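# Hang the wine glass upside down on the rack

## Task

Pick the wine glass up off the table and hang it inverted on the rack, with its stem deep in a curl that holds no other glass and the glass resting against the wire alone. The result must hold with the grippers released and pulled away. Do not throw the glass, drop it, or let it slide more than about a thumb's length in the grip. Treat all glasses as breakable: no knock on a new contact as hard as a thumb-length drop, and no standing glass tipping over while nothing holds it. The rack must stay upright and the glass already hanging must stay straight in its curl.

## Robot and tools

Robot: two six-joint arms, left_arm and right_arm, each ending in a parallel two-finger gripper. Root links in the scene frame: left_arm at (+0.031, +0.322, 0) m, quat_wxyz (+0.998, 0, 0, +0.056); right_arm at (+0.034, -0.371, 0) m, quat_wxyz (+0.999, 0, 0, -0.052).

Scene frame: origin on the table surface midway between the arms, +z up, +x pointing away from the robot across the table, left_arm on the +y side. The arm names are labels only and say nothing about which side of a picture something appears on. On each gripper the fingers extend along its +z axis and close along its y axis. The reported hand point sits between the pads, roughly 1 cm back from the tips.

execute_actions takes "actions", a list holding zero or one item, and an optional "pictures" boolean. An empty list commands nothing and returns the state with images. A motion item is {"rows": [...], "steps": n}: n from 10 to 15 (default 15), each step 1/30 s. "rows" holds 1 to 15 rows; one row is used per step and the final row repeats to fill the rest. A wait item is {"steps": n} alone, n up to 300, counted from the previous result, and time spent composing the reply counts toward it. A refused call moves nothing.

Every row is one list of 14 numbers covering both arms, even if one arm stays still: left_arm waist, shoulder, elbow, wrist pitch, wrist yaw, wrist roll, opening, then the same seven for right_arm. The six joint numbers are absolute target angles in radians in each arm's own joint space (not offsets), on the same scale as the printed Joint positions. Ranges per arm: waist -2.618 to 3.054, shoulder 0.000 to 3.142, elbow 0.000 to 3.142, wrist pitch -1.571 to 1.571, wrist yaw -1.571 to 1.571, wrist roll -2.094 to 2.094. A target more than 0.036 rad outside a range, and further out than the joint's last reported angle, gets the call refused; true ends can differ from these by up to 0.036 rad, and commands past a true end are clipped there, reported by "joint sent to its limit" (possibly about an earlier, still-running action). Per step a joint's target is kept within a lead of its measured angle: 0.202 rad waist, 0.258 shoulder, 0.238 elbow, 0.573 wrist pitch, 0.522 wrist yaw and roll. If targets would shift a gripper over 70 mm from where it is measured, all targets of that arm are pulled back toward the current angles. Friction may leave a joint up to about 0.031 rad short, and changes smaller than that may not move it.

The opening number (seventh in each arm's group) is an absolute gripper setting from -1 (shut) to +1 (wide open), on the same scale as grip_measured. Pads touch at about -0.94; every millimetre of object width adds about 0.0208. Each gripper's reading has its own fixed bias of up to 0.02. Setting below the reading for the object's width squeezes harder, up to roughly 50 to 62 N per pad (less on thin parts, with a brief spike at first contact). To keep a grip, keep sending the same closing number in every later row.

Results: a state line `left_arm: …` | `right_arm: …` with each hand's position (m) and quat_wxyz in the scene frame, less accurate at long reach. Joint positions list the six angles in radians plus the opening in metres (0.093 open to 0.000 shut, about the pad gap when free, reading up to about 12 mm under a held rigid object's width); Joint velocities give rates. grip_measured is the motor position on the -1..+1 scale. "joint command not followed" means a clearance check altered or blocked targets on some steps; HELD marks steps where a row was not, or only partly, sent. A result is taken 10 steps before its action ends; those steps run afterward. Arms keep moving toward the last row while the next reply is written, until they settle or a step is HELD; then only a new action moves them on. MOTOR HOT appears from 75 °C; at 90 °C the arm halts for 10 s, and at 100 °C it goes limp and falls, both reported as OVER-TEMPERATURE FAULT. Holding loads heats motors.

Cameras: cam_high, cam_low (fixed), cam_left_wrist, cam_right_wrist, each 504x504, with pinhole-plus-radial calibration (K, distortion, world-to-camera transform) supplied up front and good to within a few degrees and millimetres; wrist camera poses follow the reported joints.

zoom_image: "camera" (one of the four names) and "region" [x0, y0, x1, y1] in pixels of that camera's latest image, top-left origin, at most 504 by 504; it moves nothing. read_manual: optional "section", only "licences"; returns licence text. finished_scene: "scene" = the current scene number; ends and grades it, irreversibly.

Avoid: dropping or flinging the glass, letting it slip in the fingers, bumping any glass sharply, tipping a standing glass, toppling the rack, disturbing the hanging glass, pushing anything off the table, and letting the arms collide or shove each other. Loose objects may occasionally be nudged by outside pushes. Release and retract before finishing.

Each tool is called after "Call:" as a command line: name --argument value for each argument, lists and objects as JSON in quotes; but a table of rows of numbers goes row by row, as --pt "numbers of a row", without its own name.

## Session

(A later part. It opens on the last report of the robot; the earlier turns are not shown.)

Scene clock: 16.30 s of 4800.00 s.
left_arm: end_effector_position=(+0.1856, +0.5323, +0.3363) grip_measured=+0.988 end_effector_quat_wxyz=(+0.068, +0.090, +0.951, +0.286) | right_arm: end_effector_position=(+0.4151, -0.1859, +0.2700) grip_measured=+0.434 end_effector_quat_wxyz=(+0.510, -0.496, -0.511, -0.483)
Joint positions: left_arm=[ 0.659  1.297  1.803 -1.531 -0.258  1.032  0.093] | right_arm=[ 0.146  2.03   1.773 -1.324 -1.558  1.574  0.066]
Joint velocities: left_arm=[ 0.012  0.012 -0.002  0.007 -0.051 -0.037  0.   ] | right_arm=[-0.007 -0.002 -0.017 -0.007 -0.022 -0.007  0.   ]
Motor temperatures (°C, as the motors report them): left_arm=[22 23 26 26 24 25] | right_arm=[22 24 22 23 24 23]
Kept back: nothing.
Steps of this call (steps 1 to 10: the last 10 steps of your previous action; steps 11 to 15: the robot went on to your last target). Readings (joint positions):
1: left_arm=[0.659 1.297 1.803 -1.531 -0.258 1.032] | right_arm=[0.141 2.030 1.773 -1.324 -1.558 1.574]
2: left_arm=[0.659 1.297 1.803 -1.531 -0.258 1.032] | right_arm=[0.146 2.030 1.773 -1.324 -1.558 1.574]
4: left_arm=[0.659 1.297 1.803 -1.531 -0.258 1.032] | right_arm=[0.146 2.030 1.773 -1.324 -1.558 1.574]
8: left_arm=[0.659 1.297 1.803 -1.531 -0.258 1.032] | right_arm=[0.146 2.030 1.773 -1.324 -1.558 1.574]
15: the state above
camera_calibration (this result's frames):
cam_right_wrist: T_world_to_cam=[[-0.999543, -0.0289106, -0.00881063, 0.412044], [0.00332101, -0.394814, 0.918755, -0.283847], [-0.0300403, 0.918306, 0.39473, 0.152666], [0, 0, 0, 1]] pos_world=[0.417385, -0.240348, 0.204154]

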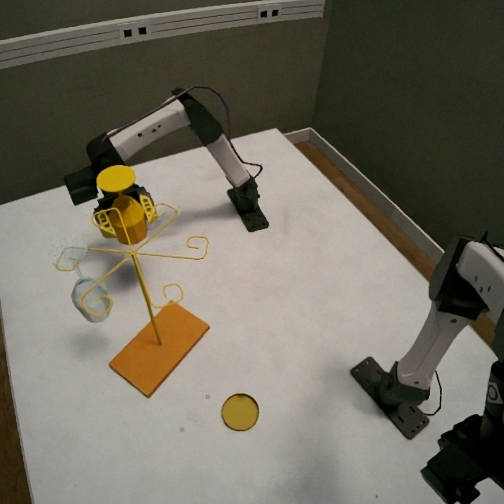

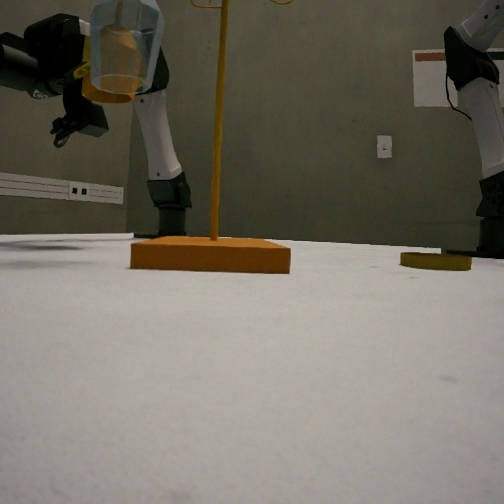

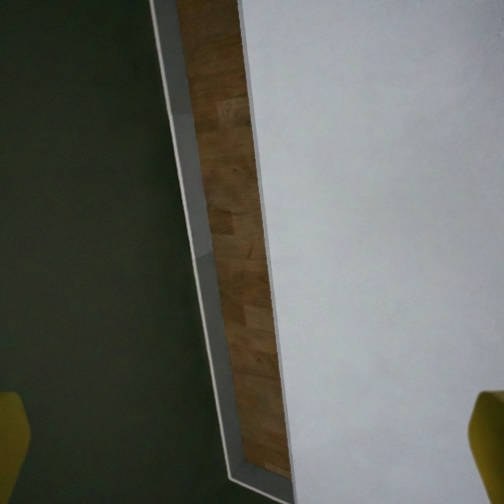

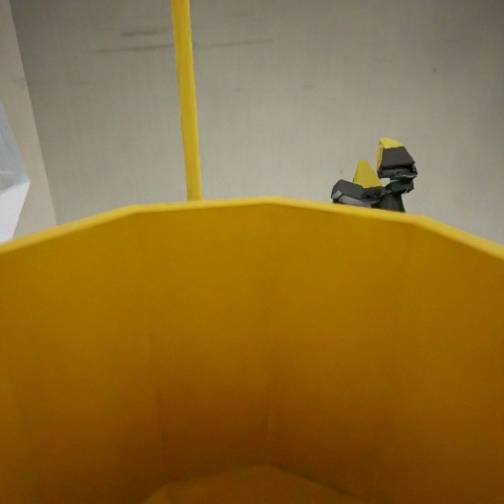

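Call:
execute_actions --actions '[{"rows":[[0.659,1.297,1.803,-1.531,-0.258,1.032,1,0.22,2.08,1.87,-1.36,-1.57,1.58,0.4]]}]'

Call:
execute_actions --actions '[{"rows":[[0.659,1.297,1.803,-1.531,-0.258,1.032,1,0.29,2.135,1.955,-1.39,-1.57,1.58,0.4]]}]'

Call:
execute_actions --actions '[{"rows":[[0.659,1.297,1.803,-1.531,-0.258,1.032,1,0.34,2.19,2.045,-1.425,-1.57,1.58,0.4]]}]'

Call:
execute_actions --actions '[{"steps":15}]' --pictures true

Call:
zoom_image --camera "cam_high" --region '[40,130,240,330]'

Scene clock: 17.07 s of 4800.00 s.
left_arm: end_effector_position=(+0.1856, +0.5323, +0.3363) grip_measured=+0.988 end_effector_quat_wxyz=(+0.068, +0.090, +0.951, +0.286) | right_arm: end_effector_position=(+0.4129, -0.1606, +0.2734) grip_measured=+0.434 end_effector_quat_wxyz=(+0.521, -0.475, -0.531, -0.470)
Joint positions: left_arm=[ 0.659  1.297  1.803 -1.531 -0.258  1.032  0.093] | right_arm=[ 0.21   2.068  1.846 -1.339 -1.556  1.575  0.066]
Joint velocities: left_arm=[ 0.007 -0.007  0.002  0.022  0.022 -0.007  0.001] | right_arm=[ 0.359  0.046  0.061  0.037  0.007 -0.183  0.   ]
Motor temperatures (°C, as the motors report them): left_arm=[22 23 26 26 24 25] | right_arm=[22 24 22 23 24 23]
Steps of this call (steps 1 to 15: the robot went on to your last target; steps 16 to 18: nothing new was sent; steps 19 to 23: the first 5 steps of this action). Readings (joint positions):
19: left_arm=[0.659 1.297 1.803 -1.531 -0.258 1.032] | right_arm=[0.152 2.038 1.789 -1.335 -1.556 1.575]
20: left_arm=[0.659 1.297 1.803 -1.531 -0.258 1.032] | right_arm=[0.164 2.051 1.815 -1.339 -1.556 1.575]
22: left_arm=[0.659 1.297 1.803 -1.531 -0.258 1.032] | right_arm=[0.197 2.066 1.842 -1.339 -1.556 1.575]
23: the state above

Scene clock: 17.57 s of 4800.00 s.
left_arm: end_effector_position=(+0.1856, +0.5323, +0.3363) grip_measured=+0.988 end_effector_quat_wxyz=(+0.068, +0.090, +0.951, +0.286) | right_arm: end_effector_position=(+0.4094, -0.1326, +0.2739) grip_measured=+0.434 end_effector_quat_wxyz=(+0.536, -0.455, -0.548, -0.453)
Joint positions: left_arm=[ 0.659  1.297  1.803 -1.531 -0.258  1.032  0.093] | right_arm=[ 0.28   2.122  1.93  -1.366 -1.555  1.575  0.066]
Joint velocities: left_arm=[-0.007 -0.007 -0.017 -0.007 -0.037 -0.051  0.001] | right_arm=[ 0.305  0.11   0.051 -0.037  0.007  0.037 -0.   ]
Motor temperatures (°C, as the motors report them): left_arm=[22 23 26 26 24 25] | right_arm=[22 24 23 23 24 23]
Steps of this call (steps 1 to 10: the last 10 steps of your previous action; steps 11 to 15: the first 5 steps of this action). Readings (joint positions):
11: left_arm=[0.659 1.297 1.803 -1.531 -0.258 1.032] | right_arm=[0.231 2.081 1.866 -1.362 -1.554 1.575]
12: left_arm=[0.659 1.297 1.803 -1.531 -0.258 1.032] | right_arm=[0.241 2.097 1.896 -1.365 -1.554 1.575]
14: left_arm=[0.659 1.297 1.803 -1.531 -0.258 1.032] | right_arm=[0.268 2.118 1.927 -1.365 -1.555 1.575]
15: the state above

Scene clock: 18.07 s of 4800.00 s.
left_arm: end_effector_position=(+0.1856, +0.5323, +0.3363) grip_measured=+0.988 end_effector_quat_wxyz=(+0.068, +0.090, +0.951, +0.286) | right_arm: end_effector_position=(+0.4086, -0.1115, +0.2744) grip_measured=+0.434 end_effector_quat_wxyz=(+0.547, -0.441, -0.560, -0.439)
Joint positions: left_arm=[ 0.659  1.297  1.803 -1.531 -0.258  1.032  0.093] | right_arm=[ 0.33   2.178  2.02  -1.398 -1.554  1.576  0.066]
Joint velocities: left_arm=[ 0.007 -0.002 -0.007 -0.037  0.022 -0.022  0.   ] | right_arm=[ 0.203  0.081  0.081 -0.022  0.007  0.037  0.001]
Motor temperatures (°C, as the motors report them): left_arm=[22 23 26 26 24 25] | right_arm=[22 24 23 23 24 23]
Steps of this call (steps 1 to 10: the last 10 steps of your previous action; steps 11 to 15: the first 5 steps of this action). Readings (joint positions):
11: left_arm=[0.659 1.297 1.803 -1.531 -0.258 1.032] | right_arm=[0.298 2.139 1.952 -1.392 -1.553 1.576]
12: left_arm=[0.659 1.297 1.803 -1.531 -0.258 1.032] | right_arm=[0.304 2.155 1.984 -1.397 -1.554 1.576]
14: left_arm=[0.659 1.297 1.803 -1.531 -0.258 1.032] | right_arm=[0.322 2.174 2.016 -1.397 -1.554 1.576]
15: the state above

Scene clock: 18.57 s of 4800.00 s.
left_arm: end_effector_position=(+0.1856, +0.5323, +0.3363) grip_measured=+0.988 end_effector_quat_wxyz=(+0.068, +0.090, +0.951, +0.286) | right_arm: end_effector_position=(+0.4054, -0.1076, +0.2730) grip_measured=+0.434 end_effector_quat_wxyz=(+0.553, -0.443, -0.559, -0.432)
Joint positions: left_arm=[ 0.659  1.297  1.803 -1.531 -0.258  1.032  0.093] | right_arm=[ 0.341  2.182  2.021 -1.412 -1.554  1.576  0.066]
Joint velocities: left_arm=[-0.012 -0.007  0.022  0.037 -0.007 -0.051 -0.001] | right_arm=[-0.002  0.017  0.012  0.022  0.007 -0.051 -0.   ]
Motor temperatures (°C, as the motors report them): left_arm=[22 23 26 26 24 25] | right_arm=[22 25 23 23 24 23]
Kept back: nothing.
Steps of this call (steps 1 to 10: the last 10 steps of your previous action; steps 11 to 15: the robot went on to your last target). Readings (joint positions):
1: left_arm=[0.659 1.297 1.803 -1.531 -0.258 1.032] | right_arm=[0.336 2.179 2.021 -1.400 -1.554 1.576]
2: left_arm=[0.659 1.297 1.803 -1.531 -0.258 1.032] | right_arm=[0.339 2.181 2.021 -1.403 -1.554 1.576]
4: left_arm=[0.659 1.297 1.803 -1.531 -0.258 1.032] | right_arm=[0.341 2.182 2.021 -1.407 -1.554 1.576]
8: left_arm=[0.659 1.297 1.803 -1.531 -0.258 1.032] | right_arm=[0.341 2.182 2.021 -1.410 -1.554 1.576]
15: the state above
camera_calibration (this result's frames):
cam_right_wrist: T_world_to_cam=[[-0.974951, -0.221992, -0.0138148, 0.375328], [0.0745571, -0.384697, 0.920027, -0.283772], [-0.209553, 0.895951, 0.391611, 0.150479], [0, 0, 0, 1]] pos_world=[0.418617, -0.160668, 0.207334]

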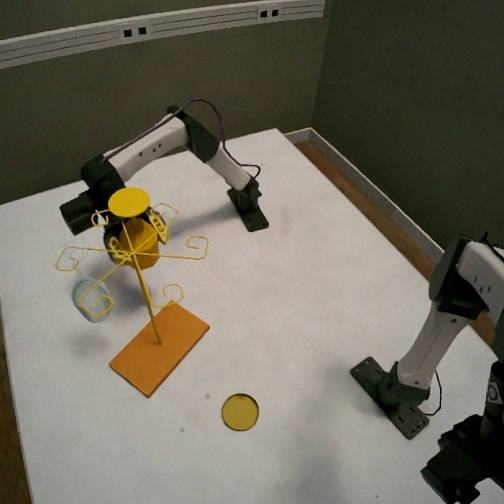

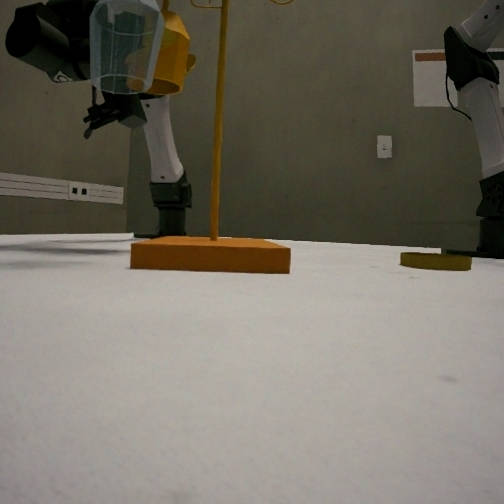

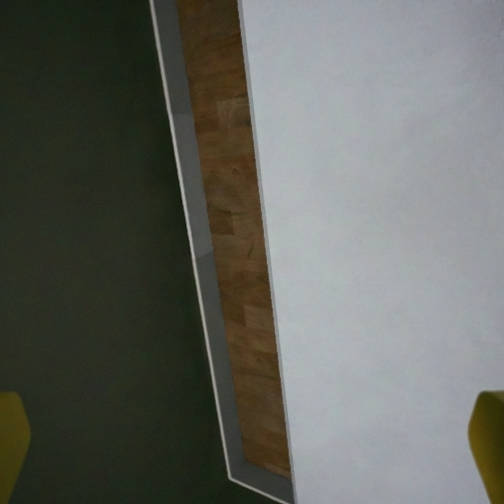

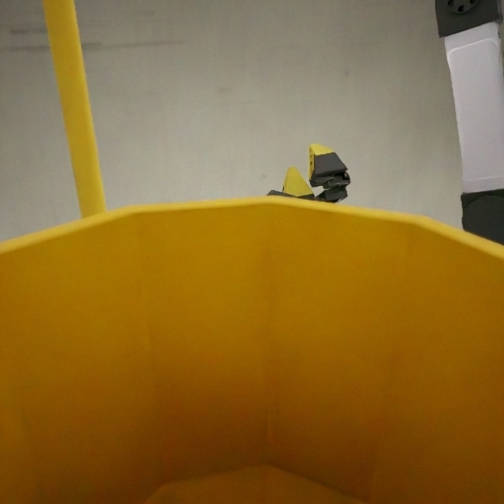

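Region (40, 130, 240, 330) of cam_high's 504x504 image, scaled by 2.520, with more detail than that image has.

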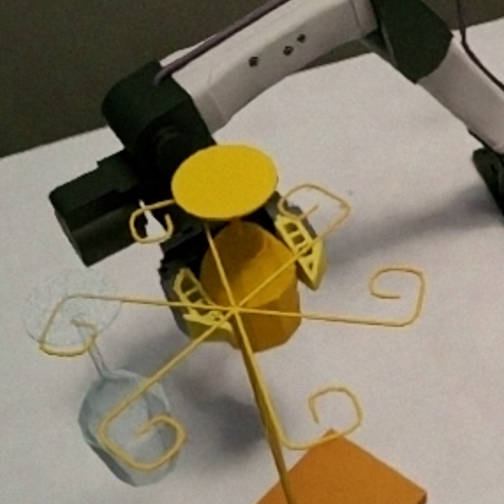

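Call:
execute_actions --actions '[{"rows":[[0.659,1.297,1.803,-1.531,-0.258,1.032,1,0.4,2.23,2.06,-1.39,-1.57,1.58,0.4]]}]'

Call:
execute_actions --actions '[{"rows":[[0.659,1.297,1.803,-1.531,-0.258,1.032,1,0.46,2.23,2.06,-1.39,-1.57,1.58,0.4]]}]'

Call:
execute_actions --actions '[{"steps":15}]' --pictures true

Call:
zoom_image --camera "cam_high" --region '[40,130,240,330]'

Scene clock: 19.10 s of 4800.00 s.
left_arm: end_effector_position=(+0.1856, +0.5323, +0.3363) grip_measured=+0.988 end_effector_quat_wxyz=(+0.068, +0.090, +0.951, +0.286) | right_arm: end_effector_position=(+0.3991, -0.0880, +0.2642) grip_measured=+0.434 end_effector_quat_wxyz=(+0.565, -0.431, -0.567, -0.417)
Joint positions: left_arm=[ 0.659  1.297  1.803 -1.531 -0.258  1.032  0.093] | right_arm=[ 0.389  2.216  2.04  -1.404 -1.556  1.576  0.066]
Joint velocities: left_arm=[-0.012  0.007 -0.007 -0.022 -0.037 -0.037  0.001] | right_arm=[0.281 0.183 0.012 0.007 0.051 0.007 0.   ]
Motor temperatures (°C, as the motors report them): left_arm=[22 23 26 26 24 25] | right_arm=[22 25 23 23 24 23]
Steps of this call (steps 1 to 11: the robot went on to your last target; steps 12 to 16: the first 5 steps of this action). Readings (joint positions):
12: left_arm=[0.659 1.297 1.803 -1.531 -0.258 1.032] | right_arm=[0.345 2.186 2.026 -1.413 -1.555 1.576]
13: left_arm=[0.659 1.297 1.803 -1.531 -0.258 1.032] | right_arm=[0.354 2.194 2.035 -1.410 -1.555 1.576]
15: left_arm=[0.659 1.297 1.803 -1.531 -0.258 1.032] | right_arm=[0.378 2.209 2.040 -1.404 -1.556 1.576]
16: the state above

Scene clock: 19.60 s of 4800.00 s.
left_arm: end_effector_position=(+0.1856, +0.5323, +0.3363) grip_measured=+0.988 end_effector_quat_wxyz=(+0.068, +0.090, +0.951, +0.286) | right_arm: end_effector_position=(+0.3832, -0.0659, +0.2592) grip_measured=+0.434 end_effector_quat_wxyz=(+0.579, -0.417, -0.578, -0.396)
Joint positions: left_arm=[ 0.659  1.297  1.803 -1.531 -0.258  1.032  0.093] | right_arm=[ 0.449  2.228  2.04  -1.403 -1.556  1.576  0.066]
Joint velocities: left_arm=[ 0.002  0.002 -0.002 -0.007  0.037 -0.007 -0.   ] | right_arm=[ 0.281 -0.022  0.002  0.007  0.022  0.037 -0.001]
Motor temperatures (°C, as the motors report them): left_arm=[22 23 26 26 24 25] | right_arm=[22 25 23 23 24 23]
Steps of this call (steps 1 to 10: the last 10 steps of your previous action; steps 11 to 15: the first 5 steps of this action). Readings (joint positions):
11: left_arm=[0.659 1.297 1.803 -1.531 -0.258 1.032] | right_arm=[0.408 2.228 2.040 -1.403 -1.556 1.576]
12: left_arm=[0.659 1.297 1.803 -1.531 -0.258 1.032] | right_arm=[0.416 2.228 2.040 -1.403 -1.556 1.576]
14: left_arm=[0.659 1.297 1.803 -1.531 -0.258 1.032] | right_arm=[0.438 2.228 2.040 -1.403 -1.556 1.576]
15: the state above

Scene clock: 20.10 s of 4800.00 s.
left_arm: end_effector_position=(+0.1856, +0.5323, +0.3363) grip_measured=+0.988 end_effector_quat_wxyz=(+0.068, +0.090, +0.951, +0.286) | right_arm: end_effector_position=(+0.3787, -0.0608, +0.2592) grip_measured=+0.434 end_effector_quat_wxyz=(+0.582, -0.413, -0.581, -0.392)
Joint positions: left_arm=[ 0.659  1.297  1.803 -1.531 -0.258  1.032  0.093] | right_arm=[ 0.464  2.228  2.04  -1.403 -1.556  1.576  0.066]
Joint velocities: left_arm=[-0.002 -0.017  0.012 -0.095 -0.037  0.066 -0.   ] | right_arm=[ 0.017 -0.002 -0.012  0.022  0.007 -0.081 -0.   ]
Motor temperatures (°C, as the motors report them): left_arm=[22 23 26 26 24 25] | right_arm=[22 25 23 23 24 23]
Kept back: nothing.
Steps of this call (steps 1 to 10: the last 10 steps of your previous action; steps 11 to 15: the robot went on to your last target). Readings (joint positions):
1: left_arm=[0.659 1.297 1.803 -1.531 -0.258 1.032] | right_arm=[0.457 2.228 2.040 -1.403 -1.556 1.576]
2: left_arm=[0.659 1.297 1.803 -1.531 -0.258 1.032] | right_arm=[0.462 2.228 2.040 -1.403 -1.556 1.576]
4: left_arm=[0.659 1.297 1.803 -1.531 -0.258 1.032] | right_arm=[0.465 2.228 2.040 -1.403 -1.556 1.576]
8: left_arm=[0.659 1.297 1.803 -1.531 -0.258 1.032] | right_arm=[0.464 2.228 2.040 -1.403 -1.556 1.576]
15: the state above
camera_calibration (this result's frames):
cam_right_wrist: T_world_to_cam=[[-0.940366, -0.340143, 0.00375134, 0.334583], [0.136866, -0.368241, 0.919601, -0.273594], [-0.311415, 0.865275, 0.392835, 0.144719], [0, 0, 0, 1]] pos_world=[0.397144, -0.112164, 0.193491]

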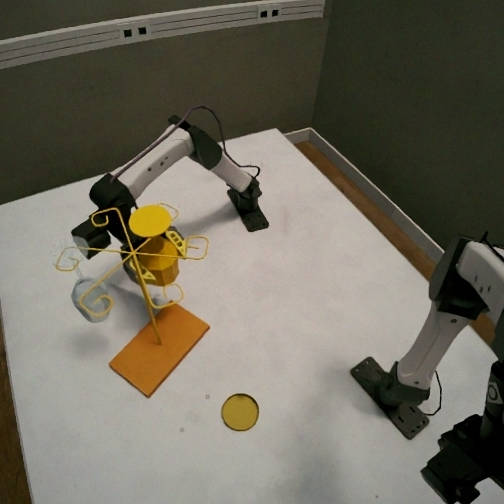

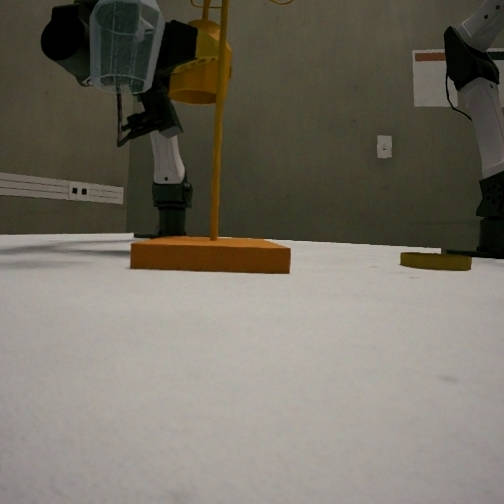

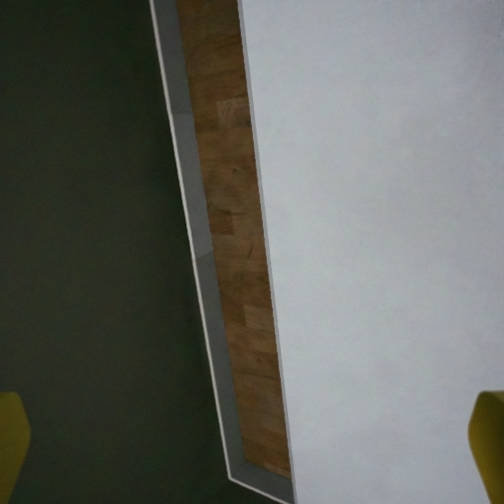

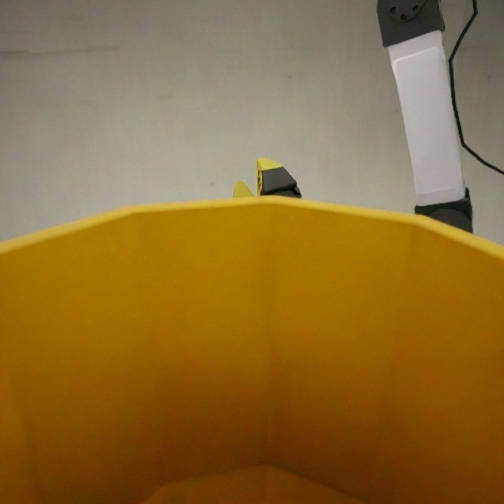

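Region (40, 130, 240, 330) of cam_high's 504x504 image, scaled by 2.520, with more detail than that image has.

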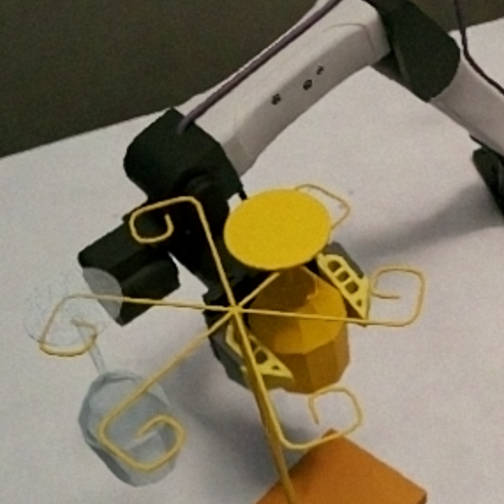

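Call:
execute_actions --actions '[{"rows":[[0.659,1.297,1.803,-1.531,-0.258,1.032,1,0.45,2.12,1.88,-1.335,-1.57,1.58,0.4]]}]'

Call:
execute_actions --actions '[{"rows":[[0.659,1.297,1.803,-1.531,-0.258,1.032,1,0.435,2.035,1.745,-1.285,-1.57,1.58,0.4]]}]'

Call:
execute_actions --actions '[{"rows":[[0.659,1.297,1.803,-1.531,-0.258,1.032,1,0.42,1.955,1.62,-1.24,-1.57,1.58,0.4]]}]'

Call:
execute_actions --actions '[{"steps":15}]' --pictures true

Call:
zoom_image --camera "cam_high" --region '[40,130,240,330]'

Call:
zoom_image --camera "cam_low" --region '[170,0,250,40]'

Scene clock: 21.23 s of 4800.00 s.
left_arm: end_effector_position=(+0.1856, +0.5323, +0.3363) grip_measured=+0.988 end_effector_quat_wxyz=(+0.068, +0.090, +0.951, +0.286) | right_arm: end_effector_position=(+0.3624, -0.0692, +0.2591) grip_measured=+0.434 end_effector_quat_wxyz=(+0.589, -0.420, -0.571, -0.387)
Joint positions: left_arm=[ 0.659  1.297  1.803 -1.531 -0.258  1.032  0.093] | right_arm=[ 0.458  2.146  1.901 -1.369 -1.565  1.581  0.066]
Joint velocities: left_arm=[ 0.032 -0.012  0.027  0.037 -0.007  0.022  0.   ] | right_arm=[-0.012 -0.168 -0.1    0.051  0.007 -0.081 -0.001]
Motor temperatures (°C, as the motors report them): left_arm=[22 23 26 27 24 25] | right_arm=[22 25 23 23 24 23]
Steps of this call (steps 1 to 15: the robot went on to your last target; steps 16 to 29: nothing new was sent; steps 30 to 34: the first 5 steps of this action). Readings (joint positions):
30: left_arm=[0.659 1.297 1.803 -1.531 -0.258 1.032] | right_arm=[0.463 2.211 2.006 -1.378 -1.559 1.576]
31: left_arm=[0.659 1.297 1.803 -1.531 -0.258 1.032] | right_arm=[0.461 2.185 1.956 -1.370 -1.562 1.576]
33: left_arm=[0.659 1.297 1.803 -1.531 -0.258 1.032] | right_arm=[0.459 2.152 1.908 -1.370 -1.565 1.581]
34: the state above

Scene clock: 21.73 s of 4800.00 s.
left_arm: end_effector_position=(+0.1856, +0.5323, +0.3363) grip_measured=+0.988 end_effector_quat_wxyz=(+0.068, +0.090, +0.951, +0.286) | right_arm: end_effector_position=(+0.3476, -0.0808, +0.2599) grip_measured=+0.434 end_effector_quat_wxyz=(+0.591, -0.427, -0.564, -0.389)
Joint positions: left_arm=[ 0.659  1.297  1.803 -1.531 -0.258  1.032  0.093] | right_arm=[ 0.444  2.058  1.766 -1.324 -1.571  1.591  0.066]
Joint velocities: left_arm=[ 0.012  0.007  0.012 -0.037 -0.022 -0.022 -0.001] | right_arm=[-0.056 -0.159 -0.154  0.066  0.051 -0.022  0.001]
Motor temperatures (°C, as the motors report them): left_arm=[22 23 26 27 24 25] | right_arm=[22 26 23 23 24 23]
Steps of this call (steps 1 to 10: the last 10 steps of your previous action; steps 11 to 15: the first 5 steps of this action). Readings (joint positions):
11: left_arm=[0.659 1.297 1.803 -1.531 -0.258 1.032] | right_arm=[0.457 2.124 1.867 -1.332 -1.571 1.589]
12: left_arm=[0.659 1.297 1.803 -1.531 -0.258 1.032] | right_arm=[0.453 2.099 1.822 -1.326 -1.575 1.591]
14: left_arm=[0.659 1.297 1.803 -1.531 -0.258 1.032] | right_arm=[0.447 2.065 1.773 -1.326 -1.572 1.591]
15: the state above

Scene clock: 22.23 s of 4800.00 s.
left_arm: end_effector_position=(+0.1856, +0.5323, +0.3363) grip_measured=+0.988 end_effector_quat_wxyz=(+0.068, +0.090, +0.951, +0.286) | right_arm: end_effector_position=(+0.3329, -0.0916, +0.2582) grip_measured=+0.434 end_effector_quat_wxyz=(+0.586, -0.428, -0.563, -0.396)
Joint positions: left_arm=[ 0.659  1.297  1.803 -1.531 -0.258  1.032  0.093] | right_arm=[ 0.43   1.976  1.64  -1.272 -1.571  1.59   0.066]
Joint velocities: left_arm=[ 0.017  0.012 -0.007 -0.037  0.007 -0.037  0.001] | right_arm=[-0.042 -0.149 -0.134  0.051 -0.007 -0.051  0.001]
Motor temperatures (°C, as the motors report them): left_arm=[22 23 26 27 24 25] | right_arm=[22 26 23 23 24 23]
Steps of this call (steps 1 to 10: the last 10 steps of your previous action; steps 11 to 15: the first 5 steps of this action). Readings (joint positions):
11: left_arm=[0.659 1.297 1.803 -1.531 -0.258 1.032] | right_arm=[0.440 2.039 1.733 -1.279 -1.570 1.587]
12: left_arm=[0.659 1.297 1.803 -1.531 -0.258 1.032] | right_arm=[0.437 2.017 1.691 -1.273 -1.572 1.590]
14: left_arm=[0.659 1.297 1.803 -1.531 -0.258 1.032] | right_arm=[0.432 1.983 1.647 -1.273 -1.572 1.590]
15: the state above

Scene clock: 22.73 s of 4800.00 s.
left_arm: end_effector_position=(+0.1856, +0.5323, +0.3363) grip_measured=+0.988 end_effector_quat_wxyz=(+0.068, +0.090, +0.951, +0.286) | right_arm: end_effector_position=(+0.3339, -0.0923, +0.2580) grip_measured=+0.434 end_effector_quat_wxyz=(+0.582, -0.424, -0.566, -0.401)
Joint positions: left_arm=[ 0.659  1.297  1.803 -1.531 -0.258  1.032  0.093] | right_arm=[ 0.427  1.972  1.636 -1.255 -1.569  1.589  0.066]
Joint velocities: left_arm=[-0.002 -0.022 -0.002  0.007  0.037 -0.066 -0.   ] | right_arm=[-0.002 -0.012  0.017  0.007  0.037 -0.051 -0.   ]
Motor temperatures (°C, as the motors report them): left_arm=[22 23 26 27 24 25] | right_arm=[22 26 23 23 24 23]
Kept back: nothing.
Steps of this call (steps 1 to 10: the last 10 steps of your previous action; steps 11 to 15: the robot went on to your last target). Readings (joint positions):
1: left_arm=[0.659 1.297 1.803 -1.531 -0.258 1.032] | right_arm=[0.429 1.973 1.638 -1.270 -1.571 1.589]
2: left_arm=[0.659 1.297 1.803 -1.531 -0.258 1.032] | right_arm=[0.428 1.972 1.637 -1.267 -1.570 1.589]
4: left_arm=[0.659 1.297 1.803 -1.531 -0.258 1.032] | right_arm=[0.427 1.972 1.636 -1.262 -1.570 1.589]
8: left_arm=[0.659 1.297 1.803 -1.531 -0.258 1.032] | right_arm=[0.427 1.972 1.636 -1.258 -1.570 1.589]
15: the state above
camera_calibration (this result's frames):
cam_right_wrist: T_world_to_cam=[[-0.95212, -0.305213, 0.0176659, 0.285303], [0.139088, -0.380983, 0.91406, -0.278479], [-0.272253, 0.872752, 0.405193, 0.142971], [0, 0, 0, 1]] pos_world=[0.3493, -0.143796, 0.191575]

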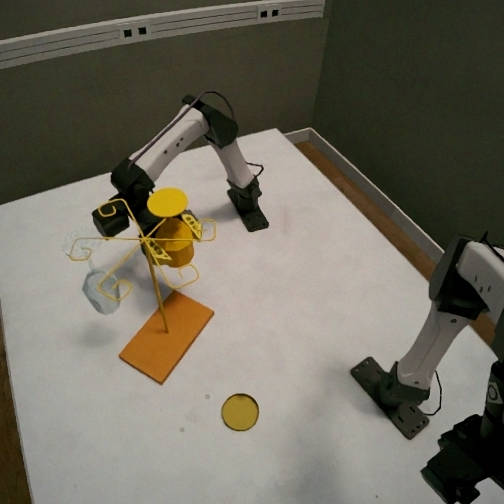

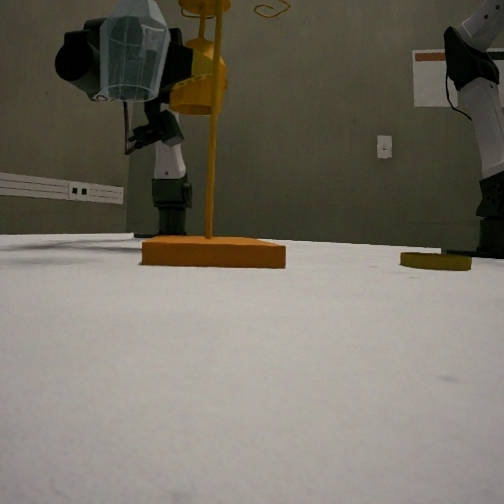

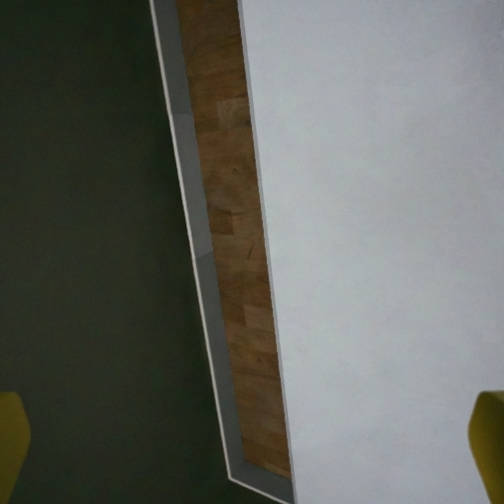

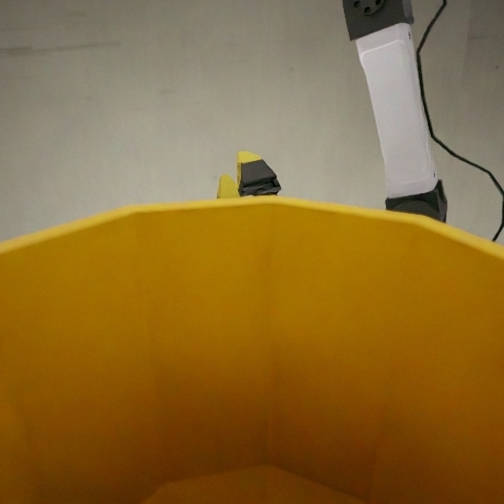

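Region (40, 130, 240, 330) of cam_high's 504x504 image, scaled by 2.520, with more detail than that image has.

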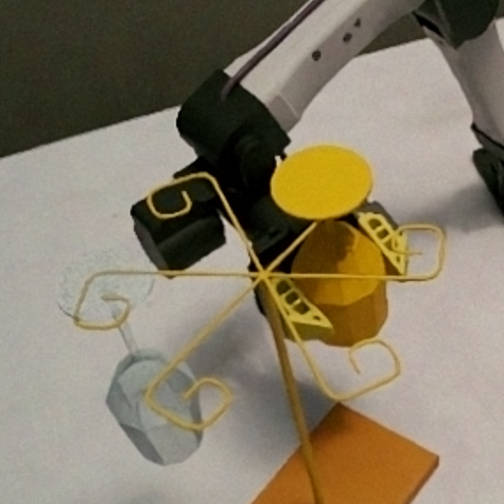

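Region (170, 0, 250, 40) of cam_low's 504x504 image, scaled by 6.300, with more detail than that image has.

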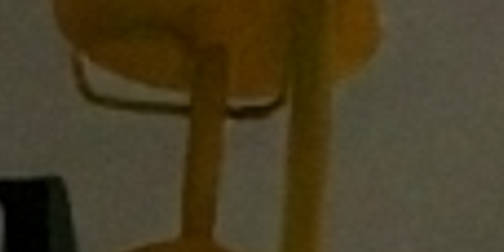

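Call:
execute_actions --actions '[{"rows":[[0.659,1.297,1.803,-1.531,-0.258,1.032,1,0.427,1.97,1.685,-1.28,-1.57,1.58,0.4]]}]'

Call:
execute_actions --actions '[{"rows":[[0.659,1.297,1.803,-1.531,-0.258,1.032,1,0.465,1.97,1.685,-1.28,-1.57,1.58,0.4]]}]'

Call:
execute_actions --actions '[{"rows":[[0.659,1.297,1.803,-1.531,-0.258,1.032,1,0.445,1.885,1.55,-1.235,-1.57,1.58,0.4]]}]'

Call:
execute_actions --actions '[{"steps":15}]' --pictures true

Call:
zoom_image --camera "cam_low" --region '[170,0,250,40]'

Scene clock: 23.50 s of 4800.00 s.
left_arm: end_effector_position=(+0.1856, +0.5323, +0.3363) grip_measured=+0.988 end_effector_quat_wxyz=(+0.068, +0.090, +0.951, +0.286) | right_arm: end_effector_position=(+0.3358, -0.0917, +0.2643) grip_measured=+0.434 end_effector_quat_wxyz=(+0.576, -0.419, -0.572, -0.407)
Joint positions: left_arm=[ 0.659  1.297  1.803 -1.531 -0.258  1.032  0.093] | right_arm=[ 0.427  1.972  1.663 -1.263 -1.566  1.588  0.066]
Joint velocities: left_arm=[ 0.002 -0.002 -0.002 -0.022  0.051 -0.051  0.   ] | right_arm=[-0.002 -0.002  0.046  0.007 -0.022  0.007 -0.001]
Motor temperatures (°C, as the motors report them): left_arm=[22 23 26 27 24 25] | right_arm=[22 26 23 23 24 23]
Steps of this call (steps 1 to 15: the robot went on to your last target; steps 16 to 18: nothing new was sent; steps 19 to 23: the first 5 steps of this action). Readings (joint positions):
19: left_arm=[0.659 1.297 1.803 -1.531 -0.258 1.032] | right_arm=[0.427 1.972 1.640 -1.259 -1.568 1.589]
20: left_arm=[0.659 1.297 1.803 -1.531 -0.258 1.032] | right_arm=[0.427 1.972 1.646 -1.261 -1.566 1.589]
22: left_arm=[0.659 1.297 1.803 -1.531 -0.258 1.032] | right_arm=[0.427 1.972 1.660 -1.263 -1.566 1.588]
23: the state above

Scene clock: 24.00 s of 4800.00 s.
left_arm: end_effector_position=(+0.1856, +0.5323, +0.3363) grip_measured=+0.988 end_effector_quat_wxyz=(+0.068, +0.090, +0.951, +0.286) | right_arm: end_effector_position=(+0.3271, -0.0829, +0.2646) grip_measured=+0.434 end_effector_quat_wxyz=(+0.583, -0.412, -0.577, -0.397)
Joint positions: left_arm=[ 0.659  1.297  1.803 -1.531 -0.258  1.032  0.093] | right_arm=[ 0.457  1.972  1.664 -1.268 -1.566  1.588  0.066]
Joint velocities: left_arm=[-0.002  0.002  0.007  0.007 -0.051 -0.007 -0.001] | right_arm=[ 0.168  0.002  0.012 -0.037 -0.007 -0.095 -0.   ]
Motor temperatures (°C, as the motors report them): left_arm=[22 23 26 27 24 25] | right_arm=[22 26 23 23 24 23]
Steps of this call (steps 1 to 10: the last 10 steps of your previous action; steps 11 to 15: the first 5 steps of this action). Readings (joint positions):
11: left_arm=[0.659 1.297 1.803 -1.531 -0.258 1.032] | right_arm=[0.430 1.972 1.664 -1.267 -1.566 1.588]
12: left_arm=[0.659 1.297 1.803 -1.531 -0.258 1.032] | right_arm=[0.436 1.972 1.664 -1.267 -1.566 1.588]
14: left_arm=[0.659 1.297 1.803 -1.531 -0.258 1.032] | right_arm=[0.451 1.972 1.664 -1.267 -1.566 1.588]
15: the state above

Scene clock: 24.50 s of 4800.00 s.
left_arm: end_effector_position=(+0.1856, +0.5323, +0.3363) grip_measured=+0.988 end_effector_quat_wxyz=(+0.068, +0.090, +0.951, +0.286) | right_arm: end_effector_position=(+0.3119, -0.0901, +0.2610) grip_measured=+0.434 end_effector_quat_wxyz=(+0.585, -0.418, -0.573, -0.393)
Joint positions: left_arm=[ 0.659  1.297  1.803 -1.531 -0.258  1.032  0.093] | right_arm=[ 0.453  1.91   1.565 -1.249 -1.564  1.587  0.066]
Joint velocities: left_arm=[-0.012  0.007 -0.017  0.051 -0.037 -0.007  0.   ] | right_arm=[-0.042 -0.115 -0.046  0.037  0.066  0.022  0.001]
Motor temperatures (°C, as the motors report them): left_arm=[22 23 26 27 24 25] | right_arm=[22 26 23 23 24 23]
Steps of this call (steps 1 to 10: the last 10 steps of your previous action; steps 11 to 15: the first 5 steps of this action). Readings (joint positions):
11: left_arm=[0.659 1.297 1.803 -1.531 -0.258 1.032] | right_arm=[0.461 1.961 1.644 -1.252 -1.567 1.587]
12: left_arm=[0.659 1.297 1.803 -1.531 -0.258 1.032] | right_arm=[0.458 1.941 1.610 -1.248 -1.567 1.587]
14: left_arm=[0.659 1.297 1.803 -1.531 -0.258 1.032] | right_arm=[0.453 1.915 1.571 -1.249 -1.565 1.587]
15: the state above

Scene clock: 25.00 s of 4800.00 s.
left_arm: end_effector_position=(+0.1856, +0.5323, +0.3363) grip_measured=+0.988 end_effector_quat_wxyz=(+0.068, +0.090, +0.951, +0.286) | right_arm: end_effector_position=(+0.3113, -0.0905, +0.2625) grip_measured=+0.434 end_effector_quat_wxyz=(+0.584, -0.417, -0.574, -0.394)
Joint positions: left_arm=[ 0.659  1.297  1.803 -1.531 -0.258  1.032  0.093] | right_arm=[ 0.452  1.905  1.564 -1.249 -1.564  1.587  0.066]
Joint velocities: left_arm=[-0.007  0.007  0.027 -0.037 -0.066 -0.066 -0.001] | right_arm=[ 0.007  0.002  0.007 -0.007  0.051 -0.007 -0.001]
Motor temperatures (°C, as the motors report them): left_arm=[22 23 26 27 24 25] | right_arm=[22 26 23 23 24 23]
Kept back: nothing.
Steps of this call (steps 1 to 10: the last 10 steps of your previous action; steps 11 to 15: the robot went on to your last target). Readings (joint positions):
1: left_arm=[0.659 1.297 1.803 -1.531 -0.258 1.032] | right_arm=[0.452 1.907 1.564 -1.249 -1.564 1.587]
2: left_arm=[0.659 1.297 1.803 -1.531 -0.258 1.032] | right_arm=[0.452 1.906 1.564 -1.249 -1.564 1.587]
4: left_arm=[0.659 1.297 1.803 -1.531 -0.258 1.032] | right_arm=[0.452 1.905 1.564 -1.249 -1.564 1.587]
8: left_arm=[0.659 1.297 1.803 -1.531 -0.258 1.032] | right_arm=[0.452 1.905 1.564 -1.249 -1.564 1.587]
15: the state above
All arms were judged still, so your last target was given up. Only a new action makes them travel on or press farther. Fingers that are still opening or closing keep moving.
camera_calibration (this result's frames):
cam_right_wrist: T_world_to_cam=[[-0.944183, -0.329133, 0.0137851, 0.260626], [0.143844, -0.374275, 0.916093, -0.280148], [-0.296357, 0.866943, 0.400728, 0.141566], [0, 0, 0, 1]] pos_world=[0.32833, -0.141802, 0.19632]

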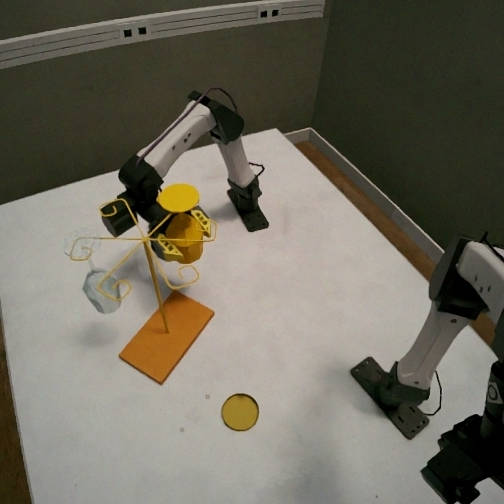

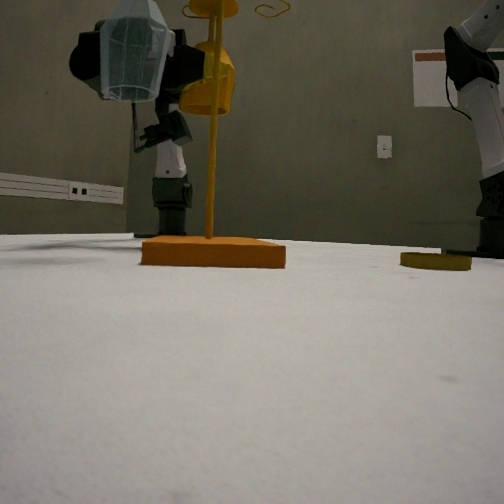

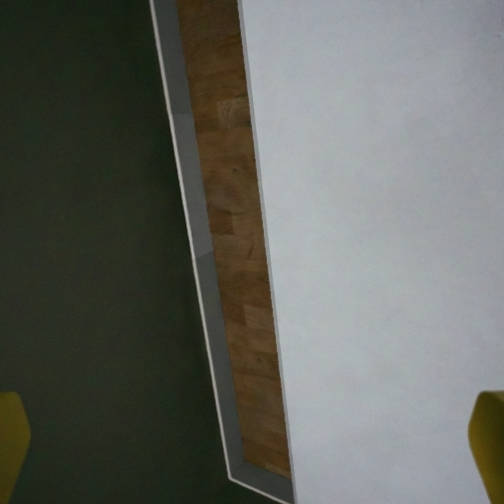

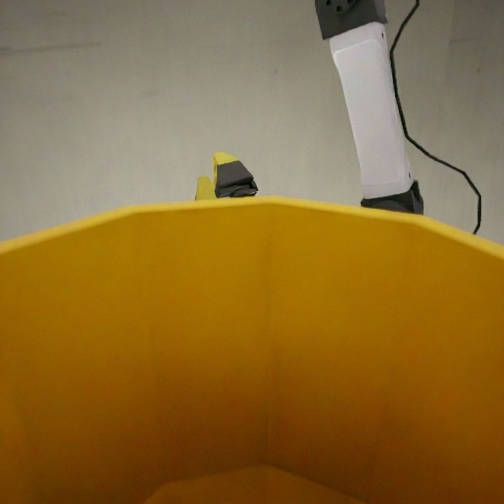

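Region (170, 0, 250, 40) of cam_low's 504x504 image, scaled by 6.300, with more detail than that image has.

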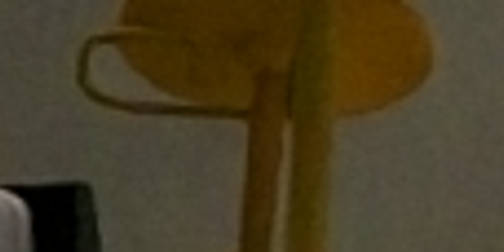

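Past the tip. Sideways ~2.5 cm with slight further retraction.

Call:
execute_actions --actions '[{"rows":[[0.659,1.297,1.803,-1.531,-0.258,1.032,1,0.41,1.855,1.51,-1.22,-1.57,1.58,0.4]]}]'

Call:
execute_actions --actions '[{"rows":[[0.659,1.297,1.803,-1.531,-0.258,1.032,1,0.375,1.855,1.51,-1.22,-1.57,1.58,0.4]]}]'

Call:
execute_actions --actions '[{"steps":15}]' --pictures true

Call:
zoom_image --camera "cam_low" --region '[170,0,250,40]'

Scene clock: 25.63 s of 4800.00 s.
left_arm: end_effector_position=(+0.1856, +0.5323, +0.3363) grip_measured=+0.988 end_effector_quat_wxyz=(+0.068, +0.090, +0.951, +0.286) | right_arm: end_effector_position=(+0.3142, -0.1027, +0.2612) grip_measured=+0.434 end_effector_quat_wxyz=(+0.578, -0.428, -0.566, -0.403)
Joint positions: left_arm=[ 0.659  1.297  1.803 -1.531 -0.258  1.032  0.093] | right_arm=[ 0.417  1.879  1.525 -1.239 -1.564  1.586  0.066]
Joint velocities: left_arm=[ 0.007 -0.007 -0.017  0.007 -0.007  0.007 -0.   ] | right_arm=[-0.134 -0.066 -0.007 -0.022 -0.007  0.022  0.001]
Motor temperatures (°C, as the motors report them): left_arm=[22 23 26 27 24 25] | right_arm=[22 26 23 23 24 23]
Steps of this call (steps 1 to 14: nothing new was sent; steps 15 to 19: the first 5 steps of this action). Readings (joint positions):
15: left_arm=[0.659 1.297 1.803 -1.531 -0.258 1.032] | right_arm=[0.448 1.901 1.556 -1.242 -1.565 1.586]
16: left_arm=[0.659 1.297 1.803 -1.531 -0.258 1.032] | right_arm=[0.441 1.893 1.542 -1.239 -1.564 1.586]
18: left_arm=[0.659 1.297 1.803 -1.531 -0.258 1.032] | right_arm=[0.423 1.882 1.527 -1.239 -1.564 1.586]
19: the state above

Scene clock: 26.13 s of 4800.00 s.
left_arm: end_effector_position=(+0.1856, +0.5323, +0.3363) grip_measured=+0.988 end_effector_quat_wxyz=(+0.068, +0.090, +0.951, +0.286) | right_arm: end_effector_position=(+0.3234, -0.1125, +0.2618) grip_measured=+0.434 end_effector_quat_wxyz=(+0.569, -0.436, -0.560, -0.415)
Joint positions: left_arm=[ 0.659  1.297  1.803 -1.531 -0.258  1.032  0.093] | right_arm=[ 0.383  1.877  1.525 -1.234 -1.564  1.586  0.066]
Joint velocities: left_arm=[-0.002  0.007  0.007 -0.022  0.007 -0.081 -0.   ] | right_arm=[-0.134 -0.002 -0.007  0.007  0.037  0.066 -0.001]
Motor temperatures (°C, as the motors report them): left_arm=[22 23 26 27 24 25] | right_arm=[22 27 23 23 24 23]
Steps of this call (steps 1 to 10: the last 10 steps of your previous action; steps 11 to 15: the first 5 steps of this action). Readings (joint positions):
11: left_arm=[0.659 1.297 1.803 -1.531 -0.258 1.032] | right_arm=[0.409 1.877 1.525 -1.235 -1.564 1.586]
12: left_arm=[0.659 1.297 1.803 -1.531 -0.258 1.032] | right_arm=[0.403 1.877 1.525 -1.234 -1.564 1.586]
14: left_arm=[0.659 1.297 1.803 -1.531 -0.258 1.032] | right_arm=[0.388 1.877 1.525 -1.234 -1.564 1.586]
15: the state above

Scene clock: 26.63 s of 4800.00 s.
left_arm: end_effector_position=(+0.1856, +0.5323, +0.3363) grip_measured=+0.988 end_effector_quat_wxyz=(+0.068, +0.090, +0.951, +0.286) | right_arm: end_effector_position=(+0.3245, -0.1137, +0.2618) grip_measured=+0.434 end_effector_quat_wxyz=(+0.568, -0.437, -0.559, -0.417)
Joint positions: left_arm=[ 0.659  1.297  1.803 -1.531 -0.258  1.032  0.093] | right_arm=[ 0.378  1.877  1.525 -1.233 -1.564  1.586  0.066]
Joint velocities: left_arm=[ 0.007 -0.002 -0.017 -0.095 -0.095  0.007 -0.001] | right_arm=[ 0.007 -0.022  0.012  0.037 -0.007 -0.022  0.001]
Motor temperatures (°C, as the motors report them): left_arm=[22 23 26 27 24 25] | right_arm=[22 27 23 23 24 23]
Kept back: nothing.
Steps of this call (steps 1 to 10: the last 10 steps of your previous action; steps 11 to 15: the robot went on to your last target). Readings (joint positions):
1: left_arm=[0.659 1.297 1.803 -1.531 -0.258 1.032] | right_arm=[0.379 1.877 1.525 -1.233 -1.564 1.586]
2: left_arm=[0.659 1.297 1.803 -1.531 -0.258 1.032] | right_arm=[0.378 1.877 1.525 -1.233 -1.564 1.586]
4: left_arm=[0.659 1.297 1.803 -1.531 -0.258 1.032] | right_arm=[0.378 1.877 1.525 -1.233 -1.564 1.586]
8: left_arm=[0.659 1.297 1.803 -1.531 -0.258 1.032] | right_arm=[0.378 1.877 1.525 -1.233 -1.564 1.586]
15: the state above
All arms were judged still, so your last target was given up. Only a new action makes them travel on or press farther. Fingers that are still opening or closing keep moving.
camera_calibration (this result's frames):
cam_right_wrist: T_world_to_cam=[[-0.965981, -0.258436, 0.00958955, 0.281683], [0.112078, -0.384929, 0.916116, -0.281026], [-0.233066, 0.886025, 0.400799, 0.147435], [0, 0, 0, 1]] pos_world=[0.337959, -0.166009, 0.195659]

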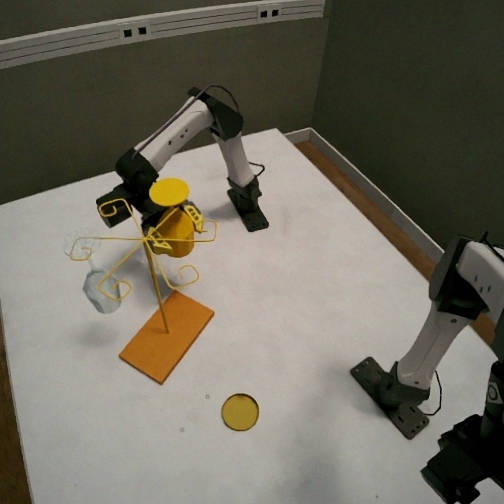

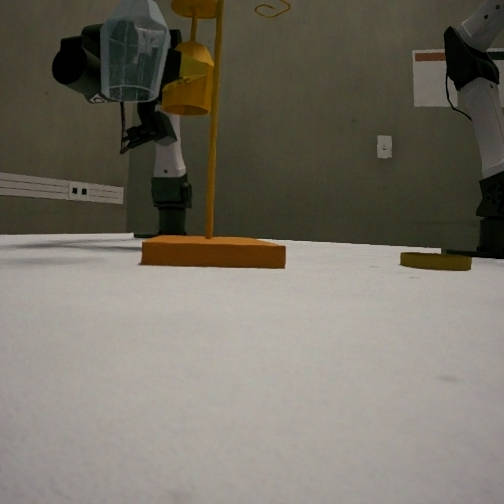

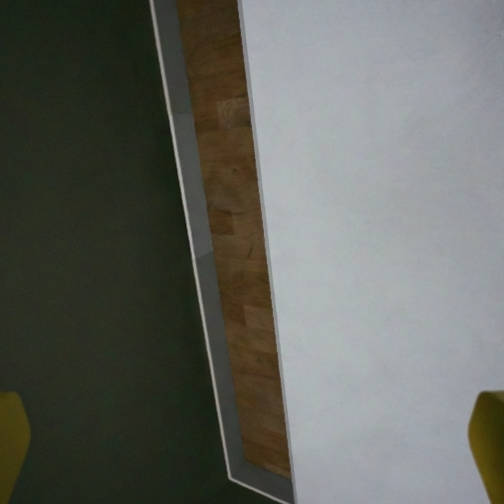

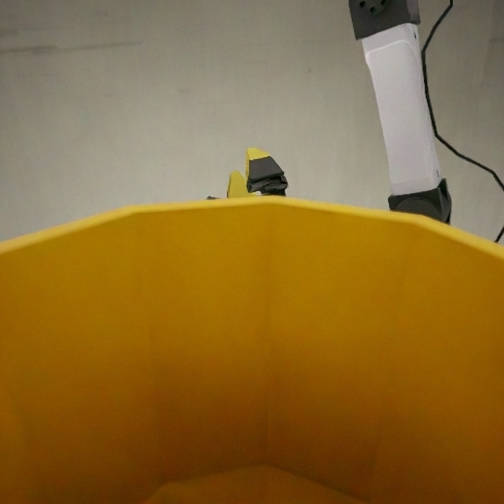

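Region (170, 0, 250, 40) of cam_low's 504x504 image, scaled by 6.300, with more detail than that image has.

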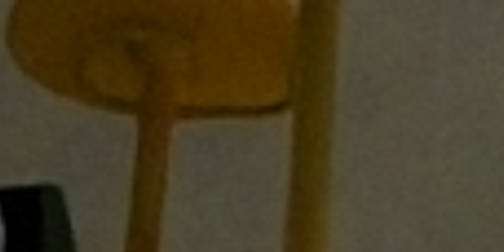

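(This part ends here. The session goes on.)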